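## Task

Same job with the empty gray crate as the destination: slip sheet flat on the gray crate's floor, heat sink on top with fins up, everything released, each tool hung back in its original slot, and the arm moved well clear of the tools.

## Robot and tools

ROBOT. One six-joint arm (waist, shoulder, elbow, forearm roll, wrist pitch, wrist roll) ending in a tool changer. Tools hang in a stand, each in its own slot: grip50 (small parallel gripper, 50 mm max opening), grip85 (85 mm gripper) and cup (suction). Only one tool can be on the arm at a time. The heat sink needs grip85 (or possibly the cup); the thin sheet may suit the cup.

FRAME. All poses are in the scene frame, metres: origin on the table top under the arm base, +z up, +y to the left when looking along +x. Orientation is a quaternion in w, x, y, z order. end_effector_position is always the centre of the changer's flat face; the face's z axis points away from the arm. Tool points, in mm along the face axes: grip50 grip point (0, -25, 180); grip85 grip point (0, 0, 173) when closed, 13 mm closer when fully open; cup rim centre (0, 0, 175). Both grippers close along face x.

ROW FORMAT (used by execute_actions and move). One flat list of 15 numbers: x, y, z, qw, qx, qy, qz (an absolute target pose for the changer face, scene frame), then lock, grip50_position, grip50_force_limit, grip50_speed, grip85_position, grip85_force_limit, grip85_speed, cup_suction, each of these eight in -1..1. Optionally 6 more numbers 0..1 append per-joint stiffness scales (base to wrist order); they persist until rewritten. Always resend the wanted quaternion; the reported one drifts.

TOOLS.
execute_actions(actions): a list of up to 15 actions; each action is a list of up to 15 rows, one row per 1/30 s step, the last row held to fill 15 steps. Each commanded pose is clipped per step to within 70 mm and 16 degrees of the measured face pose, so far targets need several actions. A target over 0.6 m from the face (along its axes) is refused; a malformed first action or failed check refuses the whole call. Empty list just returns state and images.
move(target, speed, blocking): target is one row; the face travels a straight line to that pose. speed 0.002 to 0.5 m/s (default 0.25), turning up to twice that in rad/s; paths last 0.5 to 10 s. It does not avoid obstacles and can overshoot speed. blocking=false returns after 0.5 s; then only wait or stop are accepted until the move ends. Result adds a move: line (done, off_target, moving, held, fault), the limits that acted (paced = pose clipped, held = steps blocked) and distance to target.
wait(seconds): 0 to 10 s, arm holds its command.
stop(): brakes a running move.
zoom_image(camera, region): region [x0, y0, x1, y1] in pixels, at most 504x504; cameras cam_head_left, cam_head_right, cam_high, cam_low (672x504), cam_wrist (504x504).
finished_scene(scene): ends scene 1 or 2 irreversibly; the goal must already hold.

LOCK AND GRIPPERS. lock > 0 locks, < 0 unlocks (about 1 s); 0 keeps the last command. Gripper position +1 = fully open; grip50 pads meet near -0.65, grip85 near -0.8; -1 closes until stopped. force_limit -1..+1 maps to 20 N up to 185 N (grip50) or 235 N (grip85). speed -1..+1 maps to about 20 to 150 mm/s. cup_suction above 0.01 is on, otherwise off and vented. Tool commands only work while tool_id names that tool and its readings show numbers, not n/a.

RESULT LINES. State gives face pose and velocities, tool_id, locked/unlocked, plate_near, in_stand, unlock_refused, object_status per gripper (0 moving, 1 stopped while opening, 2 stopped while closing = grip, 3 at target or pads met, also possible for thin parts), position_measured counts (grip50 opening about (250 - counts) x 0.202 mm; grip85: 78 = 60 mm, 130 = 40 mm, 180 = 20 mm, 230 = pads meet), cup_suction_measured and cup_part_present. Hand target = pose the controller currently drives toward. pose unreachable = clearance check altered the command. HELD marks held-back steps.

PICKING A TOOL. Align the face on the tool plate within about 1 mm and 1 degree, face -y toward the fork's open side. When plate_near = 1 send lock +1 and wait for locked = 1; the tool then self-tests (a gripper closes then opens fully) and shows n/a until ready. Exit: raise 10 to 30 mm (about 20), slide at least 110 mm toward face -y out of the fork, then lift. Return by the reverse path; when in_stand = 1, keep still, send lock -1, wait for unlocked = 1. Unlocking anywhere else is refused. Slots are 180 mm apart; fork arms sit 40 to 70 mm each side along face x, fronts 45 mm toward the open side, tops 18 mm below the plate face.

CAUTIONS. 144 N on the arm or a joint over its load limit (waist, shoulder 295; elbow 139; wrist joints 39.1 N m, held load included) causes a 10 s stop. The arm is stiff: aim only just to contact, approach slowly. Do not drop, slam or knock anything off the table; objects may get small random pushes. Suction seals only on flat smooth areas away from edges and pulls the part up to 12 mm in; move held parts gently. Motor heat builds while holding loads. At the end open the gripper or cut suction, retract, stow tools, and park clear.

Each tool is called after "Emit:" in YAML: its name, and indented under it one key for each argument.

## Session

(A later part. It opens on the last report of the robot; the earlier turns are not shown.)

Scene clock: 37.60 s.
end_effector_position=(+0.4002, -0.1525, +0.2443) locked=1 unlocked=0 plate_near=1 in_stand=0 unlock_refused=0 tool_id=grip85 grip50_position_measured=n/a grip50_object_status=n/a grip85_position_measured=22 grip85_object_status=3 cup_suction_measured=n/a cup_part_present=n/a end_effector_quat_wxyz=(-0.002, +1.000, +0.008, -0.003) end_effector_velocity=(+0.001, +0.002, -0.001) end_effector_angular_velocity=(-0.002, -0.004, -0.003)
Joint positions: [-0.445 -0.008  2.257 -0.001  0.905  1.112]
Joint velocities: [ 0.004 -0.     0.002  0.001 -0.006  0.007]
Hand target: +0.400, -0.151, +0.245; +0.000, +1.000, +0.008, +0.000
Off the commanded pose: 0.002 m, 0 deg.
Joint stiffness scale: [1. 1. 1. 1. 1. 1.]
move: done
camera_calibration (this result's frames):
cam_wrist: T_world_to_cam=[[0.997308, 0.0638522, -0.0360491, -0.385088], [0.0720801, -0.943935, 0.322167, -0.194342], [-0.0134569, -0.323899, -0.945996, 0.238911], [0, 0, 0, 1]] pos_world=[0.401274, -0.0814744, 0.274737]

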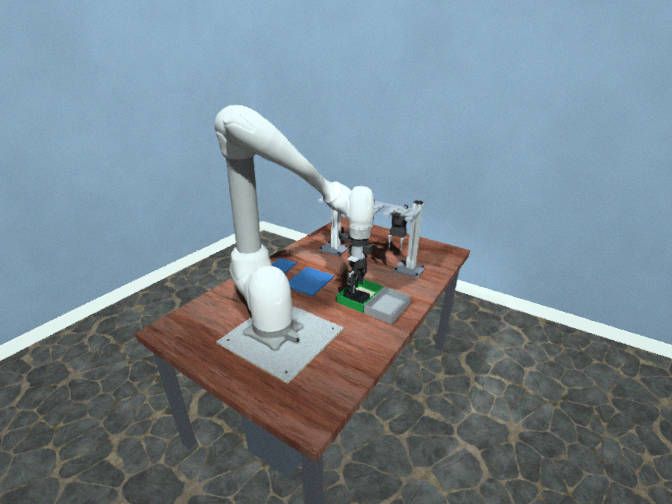

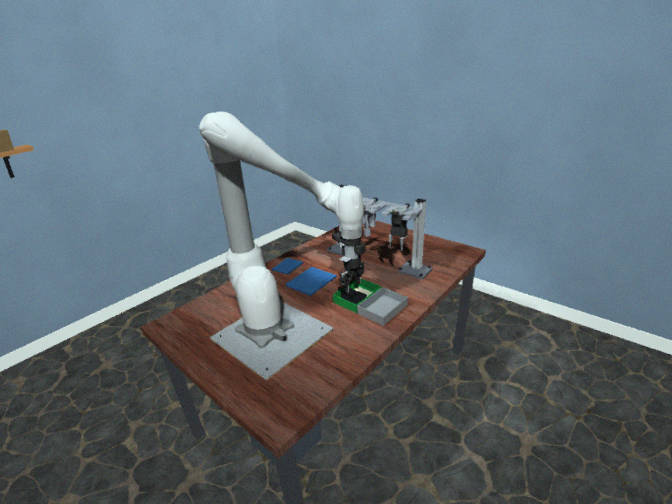

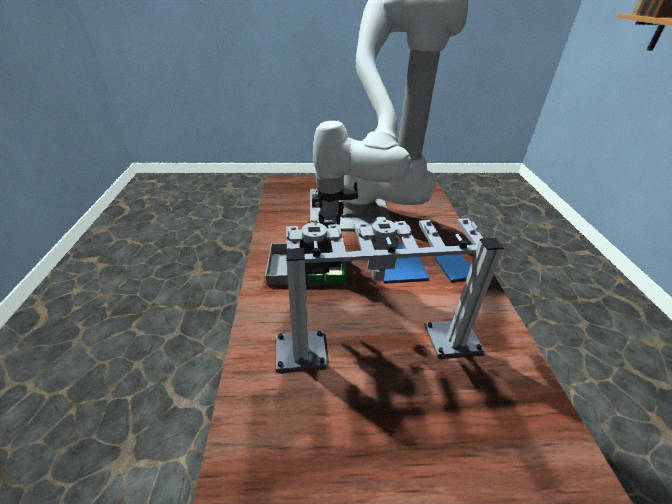

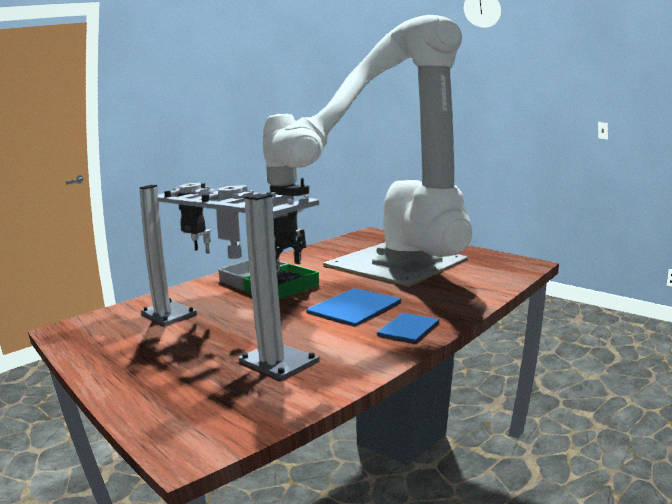

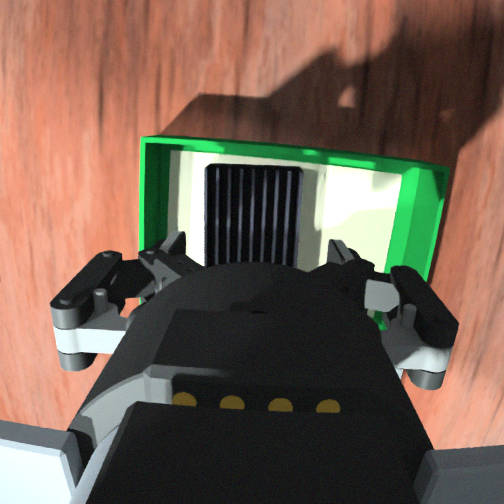

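Emit:
move:
  target: [0.396,-0.151,0.193,0,1,0.014,0,0,1,0,0,0.85,0,0,0]
  speed: 0.035

Emit:
move:
  target: [0.396,-0.151,0.193,0,1,0.014,0,0,1,0,0,-1,-0.3,-0.5,0]

Emit:
move:
  target: [0.396,-0.151,0.265,0,1,0.014,0,0,1,0,0,-1,-0.3,-0.5,0]
  speed: 0.08

Emit:
move:
  target: [0.42,0.125,0.25,0,1,0.014,0,0,1,0,0,-1,-0.3,-0.5,0]
  speed: 0.15

Emit:
move:
  target: [0.42,0.125,0.197,0,1,0.014,0,0,1,0,0,-1,-0.3,-0.5,0]
  speed: 0.025

Scene clock: 50.10 s.
end_effector_position=(+0.3964, -0.1504, +0.1959) locked=1 unlocked=0 plate_near=1 in_stand=0 unlock_refused=0 tool_id=grip85 grip50_position_measured=n/a grip50_object_status=n/a grip85_position_measured=22 grip85_object_status=3 cup_suction_measured=n/a cup_part_present=n/a end_effector_quat_wxyz=(+0.000, +1.000, +0.013, +0.001) end_effector_velocity=(+0.000, -0.000, -0.002) end_effector_angular_velocity=(-0.000, -0.001, +0.000)
Joint positions: [-0.444  0.051  2.312 -0.001  0.782  1.101]
Joint velocities: [ 0.     0.004  0.002  0.001 -0.007 -0.001]
Hand target: +0.396, -0.151, +0.193; -0.000, +1.000, +0.014, +0.000
Off the commanded pose: 0.003 m, 0 deg.
Joint stiffness scale: [1. 1. 1. 1. 1. 1.]
move: done
camera_calibration (this result's frames):
cam_wrist: T_world_to_cam=[[0.996773, 0.0750141, -0.0285788, -0.382722], [0.0802361, -0.941921, 0.326109, -0.180194], [-0.00245622, -0.32735, -0.9449, 0.188686], [0, 0, 0, 1]] pos_world=[0.396408, -0.0792524, 0.226115]

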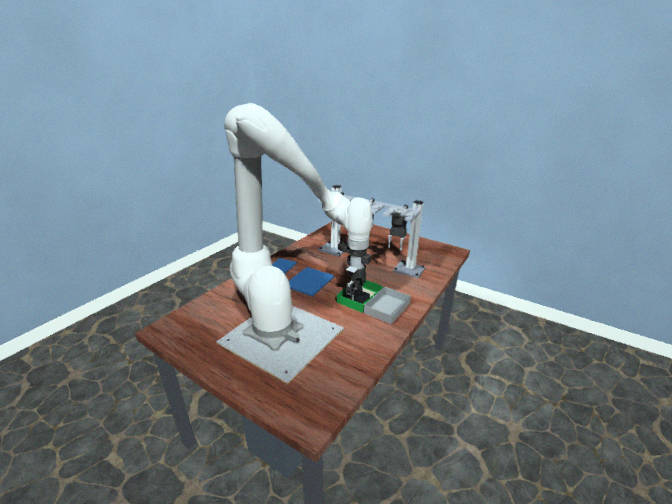

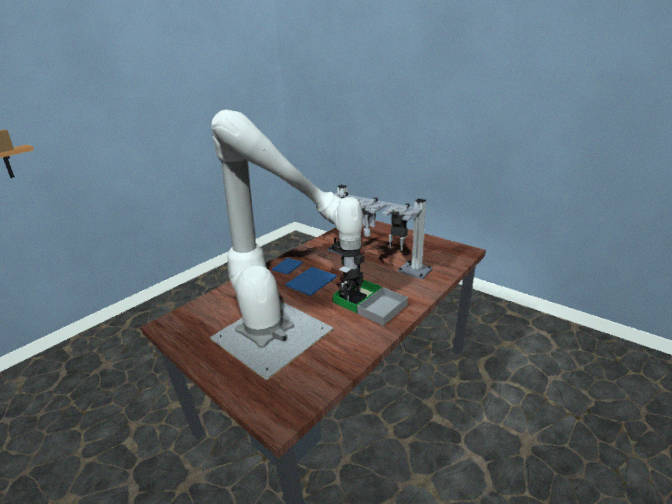

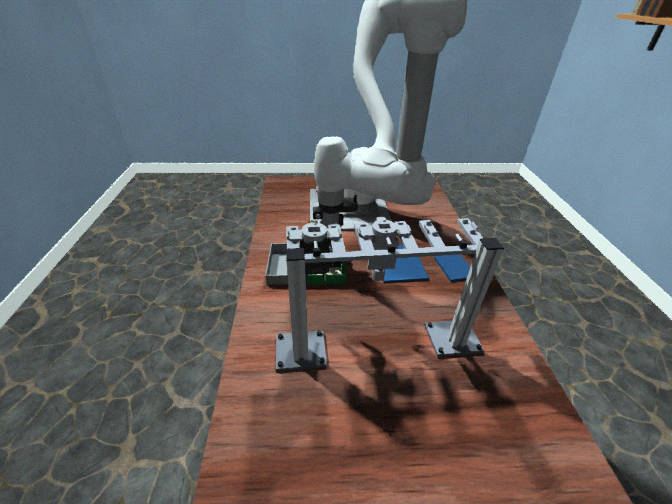

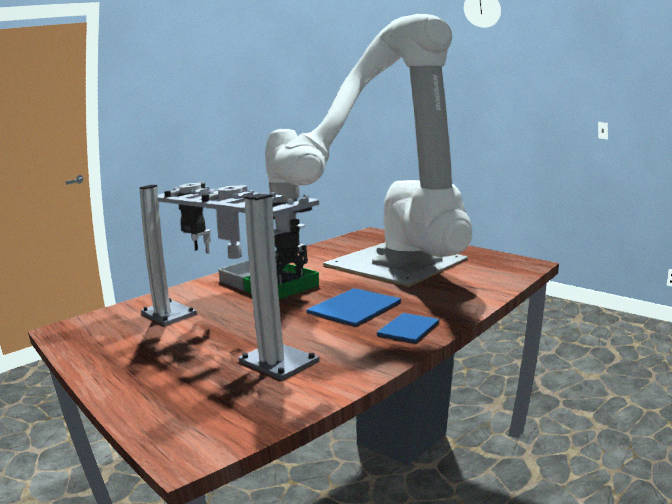

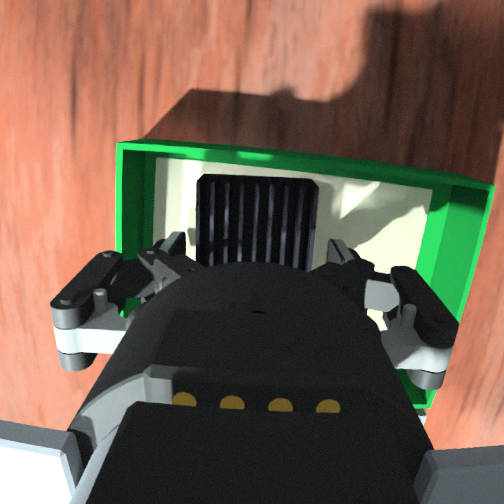

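Scene clock: 50.83 s.
end_effector_position=(+0.3964, -0.1504, +0.1959) locked=1 unlocked=0 plate_near=1 in_stand=0 unlock_refused=0 tool_id=grip85 grip50_position_measured=n/a grip50_object_status=n/a grip85_position_measured=80 grip85_object_status=2 cup_suction_measured=n/a cup_part_present=n/a end_effector_quat_wxyz=(+0.000, +1.000, +0.013, +0.001) end_effector_velocity=(-0.000, +0.000, -0.000) end_effector_angular_velocity=(+0.001, +0.000, -0.002)
Joint positions: [-0.444  0.051  2.312 -0.001  0.781  1.101]
Joint velocities: [-0.    -0.     0.     0.001  0.     0.001]
Hand target: +0.396, -0.151, +0.193; -0.000, +1.000, +0.014, -0.000
Off the commanded pose: 0.003 m, 0 deg.
Joint stiffness scale: [1. 1. 1. 1. 1. 1.]
move: done
camera_calibration (this result's frames):
cam_wrist: T_world_to_cam=[[0.996774, 0.0750285, -0.0284979, -0.382775], [0.0802233, -0.941907, 0.326153, -0.180208], [-0.0023716, -0.327387, -0.944887, 0.188614], [0, 0, 0, 1]] pos_world=[0.396445, -0.0792703, 0.226087]

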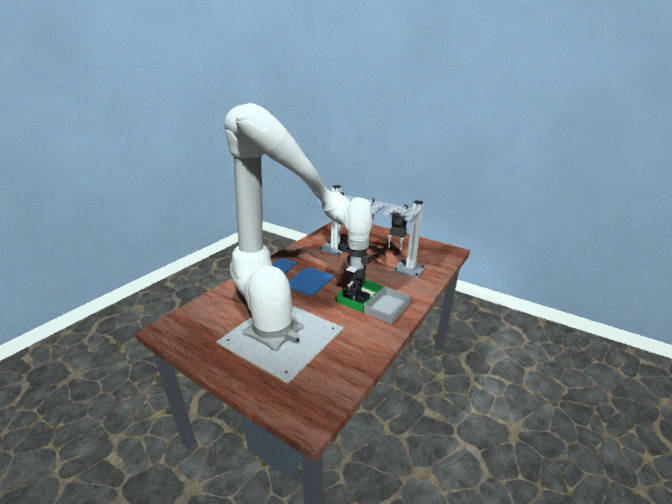

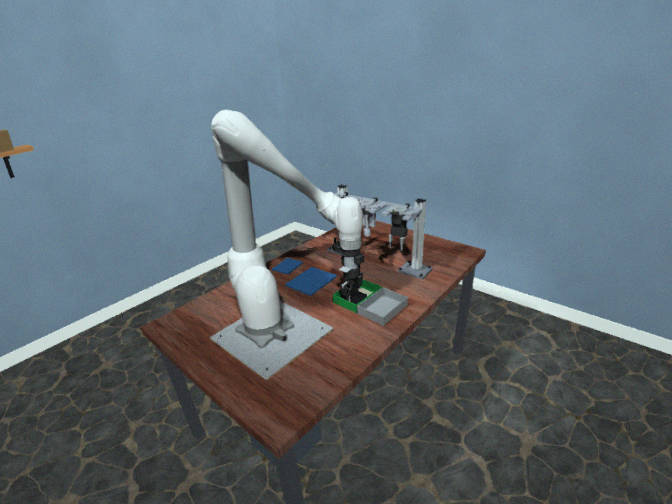

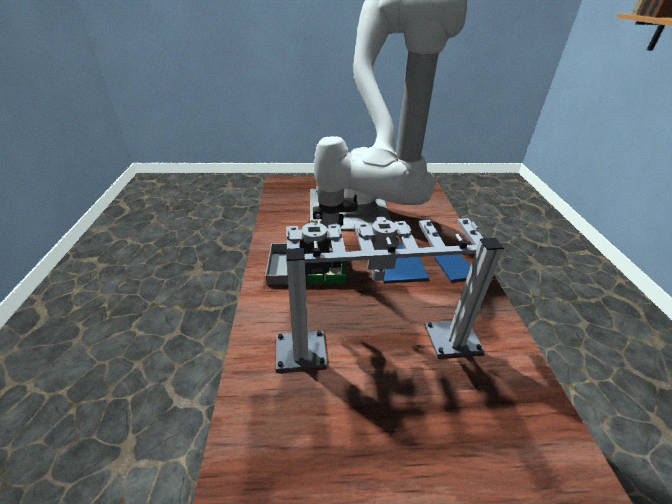

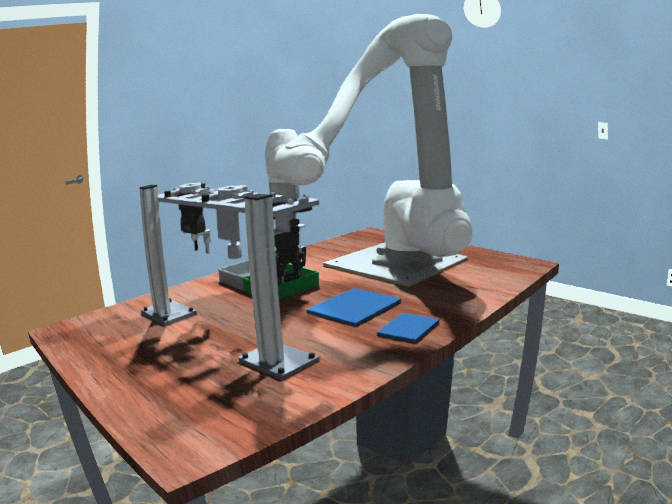

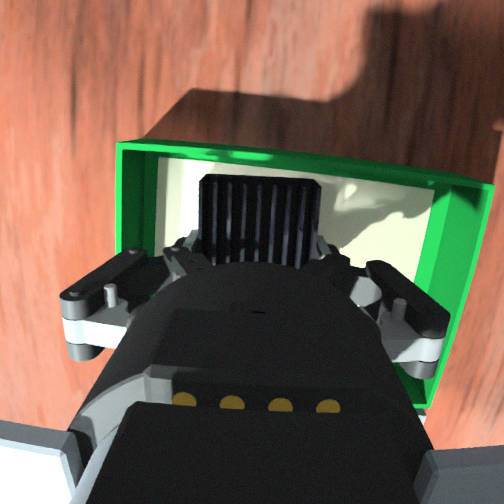

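Scene clock: 52.10 s.
end_effector_position=(+0.3963, -0.1505, +0.2616) locked=1 unlocked=0 plate_near=1 in_stand=0 unlock_refused=0 tool_id=grip85 grip50_position_measured=n/a grip50_object_status=n/a grip85_position_measured=80 grip85_object_status=2 cup_suction_measured=n/a cup_part_present=n/a end_effector_quat_wxyz=(-0.001, +1.000, +0.013, -0.001) end_effector_velocity=(-0.000, +0.000, +0.002) end_effector_angular_velocity=(+0.000, +0.002, +0.001)
Joint positions: [-0.444 -0.038  2.247 -0.001  0.941  1.101]
Joint velocities: [ 0.    -0.003 -0.003 -0.001  0.008 -0.   ]
Hand target: +0.396, -0.151, +0.265; +0.000, +1.000, +0.014, -0.000
Off the commanded pose: 0.003 m, 0 deg.
Joint stiffness scale: [1. 1. 1. 1. 1. 1.]
move: done
camera_calibration (this result's frames):
cam_wrist: T_world_to_cam=[[0.996641, 0.0749658, -0.0329686, -0.379636], [0.0816122, -0.942592, 0.32382, -0.201767], [-0.00680053, -0.325423, -0.945544, 0.252913], [0, 0, 0, 1]] pos_world=[0.396548, -0.0794201, 0.291961]

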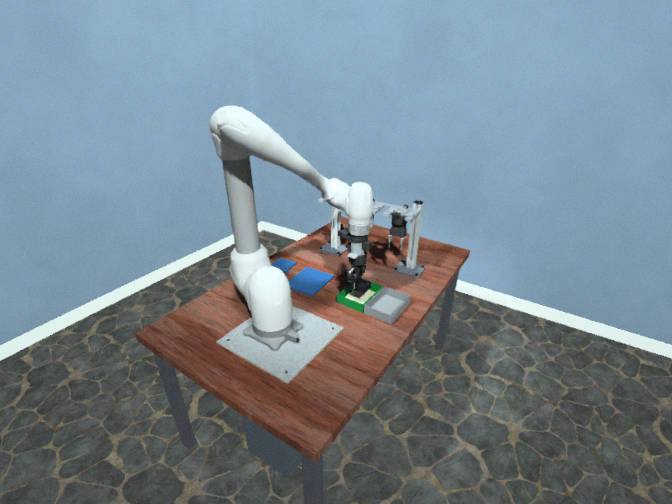

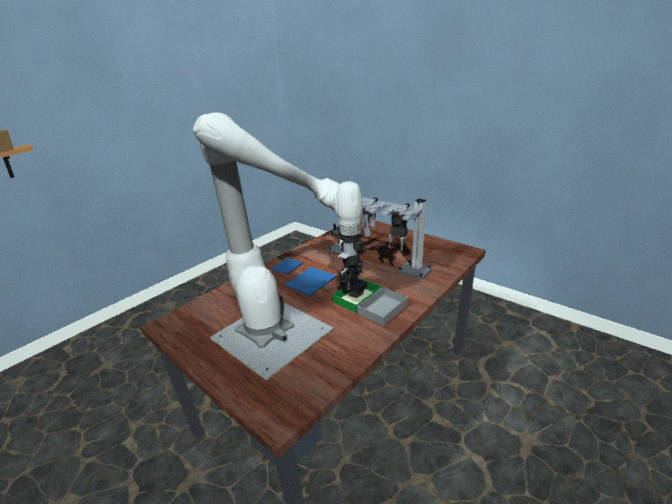

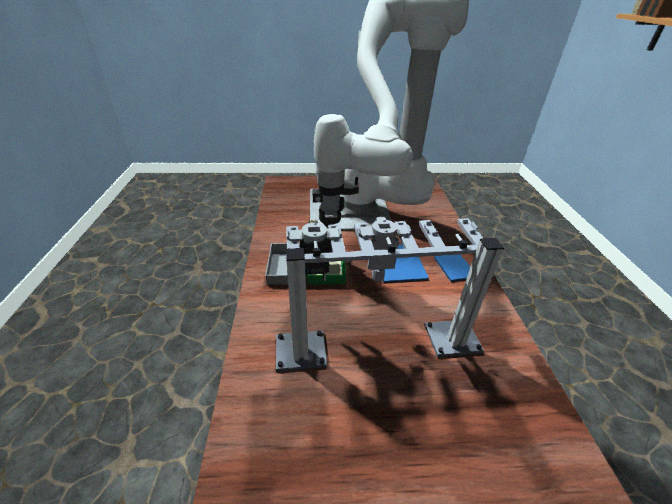

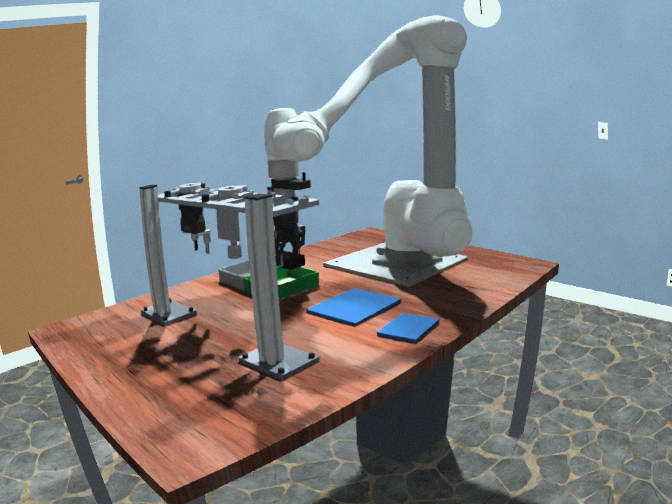

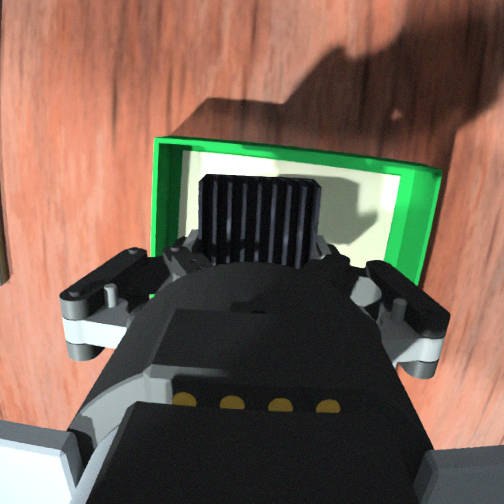

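Scene clock: 54.50 s.
end_effector_position=(+0.4184, +0.1232, +0.2508) locked=1 unlocked=0 plate_near=1 in_stand=0 unlock_refused=0 tool_id=grip85 grip50_position_measured=n/a grip50_object_status=n/a grip85_position_measured=80 grip85_object_status=2 cup_suction_measured=n/a cup_part_present=n/a end_effector_quat_wxyz=(+0.001, +1.000, +0.014, -0.001) end_effector_velocity=(+0.001, +0.002, -0.000) end_effector_angular_velocity=(-0.000, -0.002, -0.001)
Joint positions: [ 0.204 -0.006  2.239  0.002  0.915  1.747]
Joint velocities: [ 0.004  0.002 -0.001 -0.    -0.002  0.006]
Hand target: +0.420, +0.125, +0.250; +0.000, +1.000, +0.014, +0.000
Off the commanded pose: 0.003 m, 0 deg.
Joint stiffness scale: [1. 1. 1. 1. 1. 1.]
move: done
camera_calibration (this result's frames):
cam_wrist: T_world_to_cam=[[0.996612, 0.0757199, -0.0321197, -0.422771], [0.0820652, -0.941626, 0.326506, 0.0569242], [-0.00552167, -0.328036, -0.944649, 0.331475], [0, 0, 0, 1]] pos_world=[0.418497, 0.194349, 0.280962]

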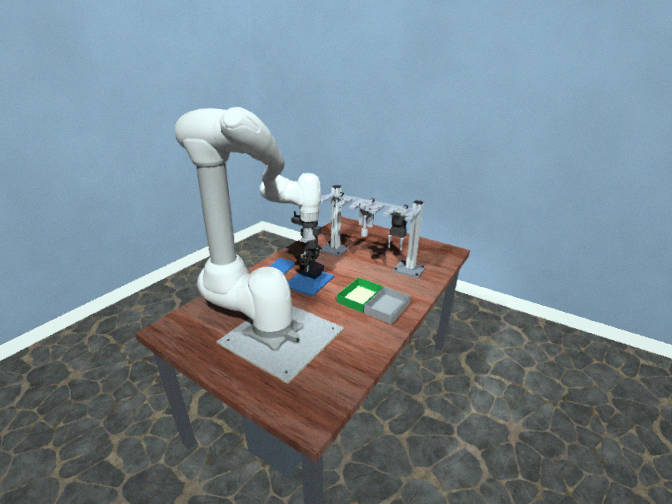

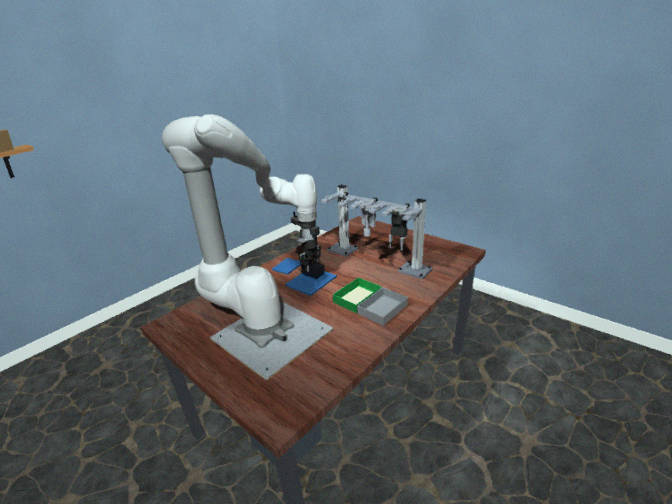

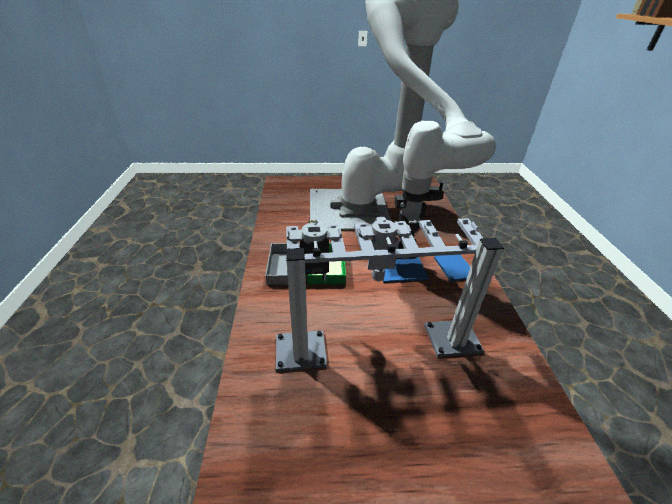

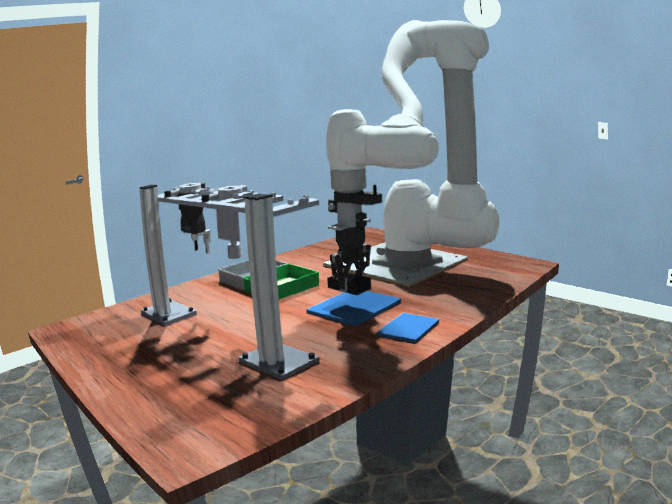

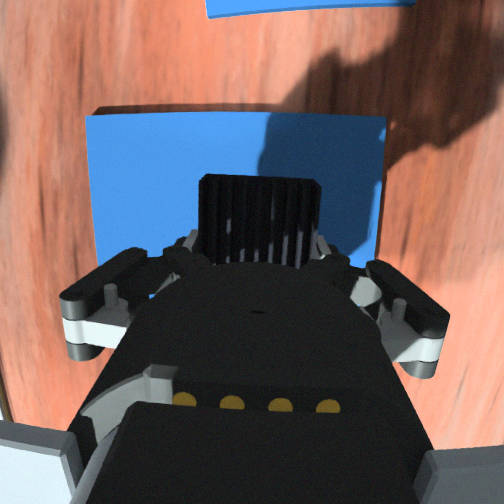

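Scene clock: 56.90 s.
end_effector_position=(+0.4202, +0.1235, +0.2010) locked=1 unlocked=0 plate_near=1 in_stand=0 unlock_refused=0 tool_id=grip85 grip50_position_measured=n/a grip50_object_status=n/a grip85_position_measured=80 grip85_object_status=2 cup_suction_measured=n/a cup_part_present=n/a end_effector_quat_wxyz=(+0.000, +1.000, +0.014, +0.001) end_effector_velocity=(+0.000, +0.000, +0.000) end_effector_angular_velocity=(+0.001, -0.001, +0.000)
Joint positions: [0.204 0.065 2.284 0.002 0.796 1.747]
Joint velocities: [-0.     0.    -0.001  0.001 -0.    -0.001]
Hand target: +0.420, +0.125, +0.197; -0.000, +1.000, +0.014, -0.000
Off the commanded pose: 0.004 m, 0 deg.
Joint stiffness scale: [1. 1. 1. 1. 1. 1.]
move: off_target
camera_calibration (this result's frames):
cam_wrist: T_world_to_cam=[[0.996725, 0.0755558, -0.0288349, -0.426923], [0.0808323, -0.941815, 0.326268, 0.0738974], [-0.00250569, -0.32753, -0.944838, 0.283197], [0, 0, 0, 1]] pos_world=[0.420261, 0.19461, 0.231155]

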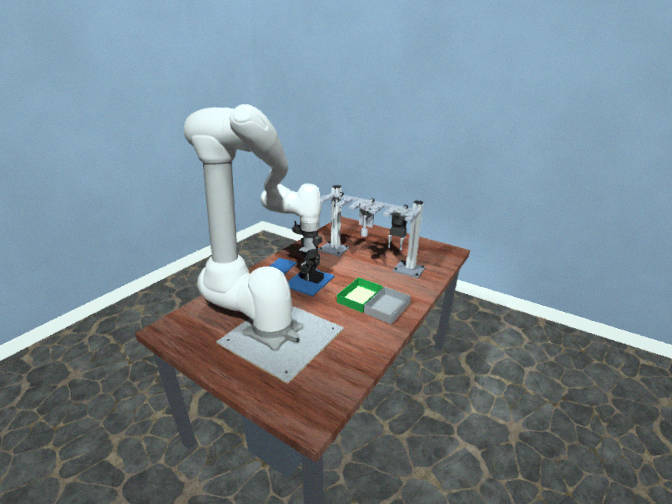

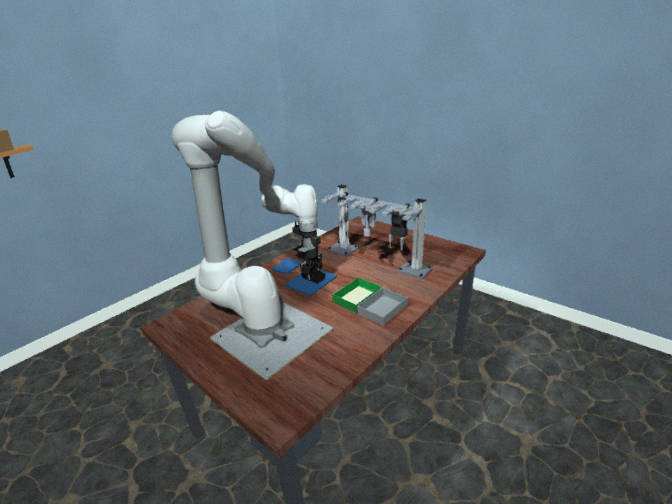

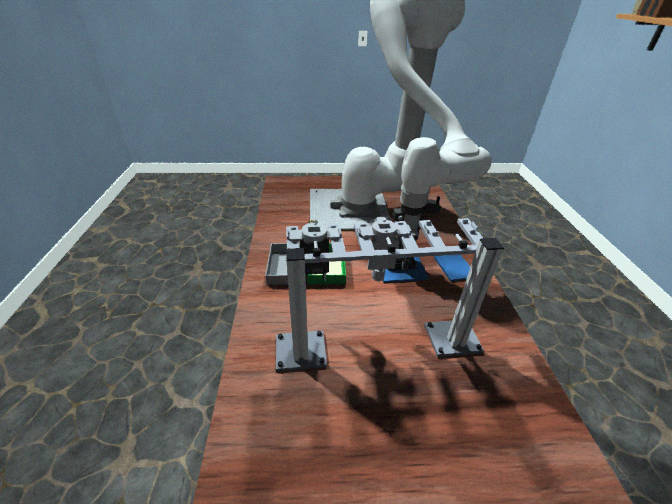

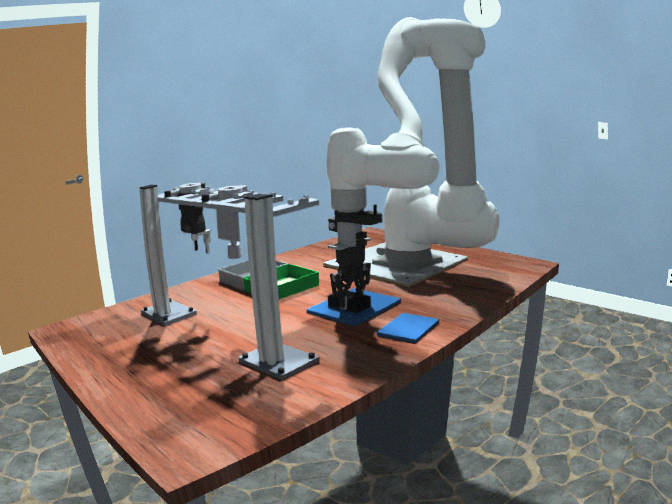

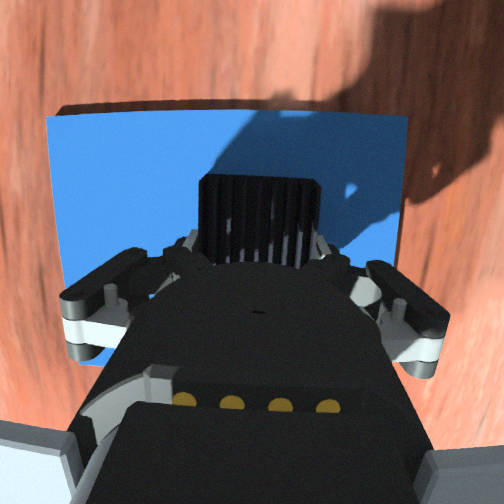

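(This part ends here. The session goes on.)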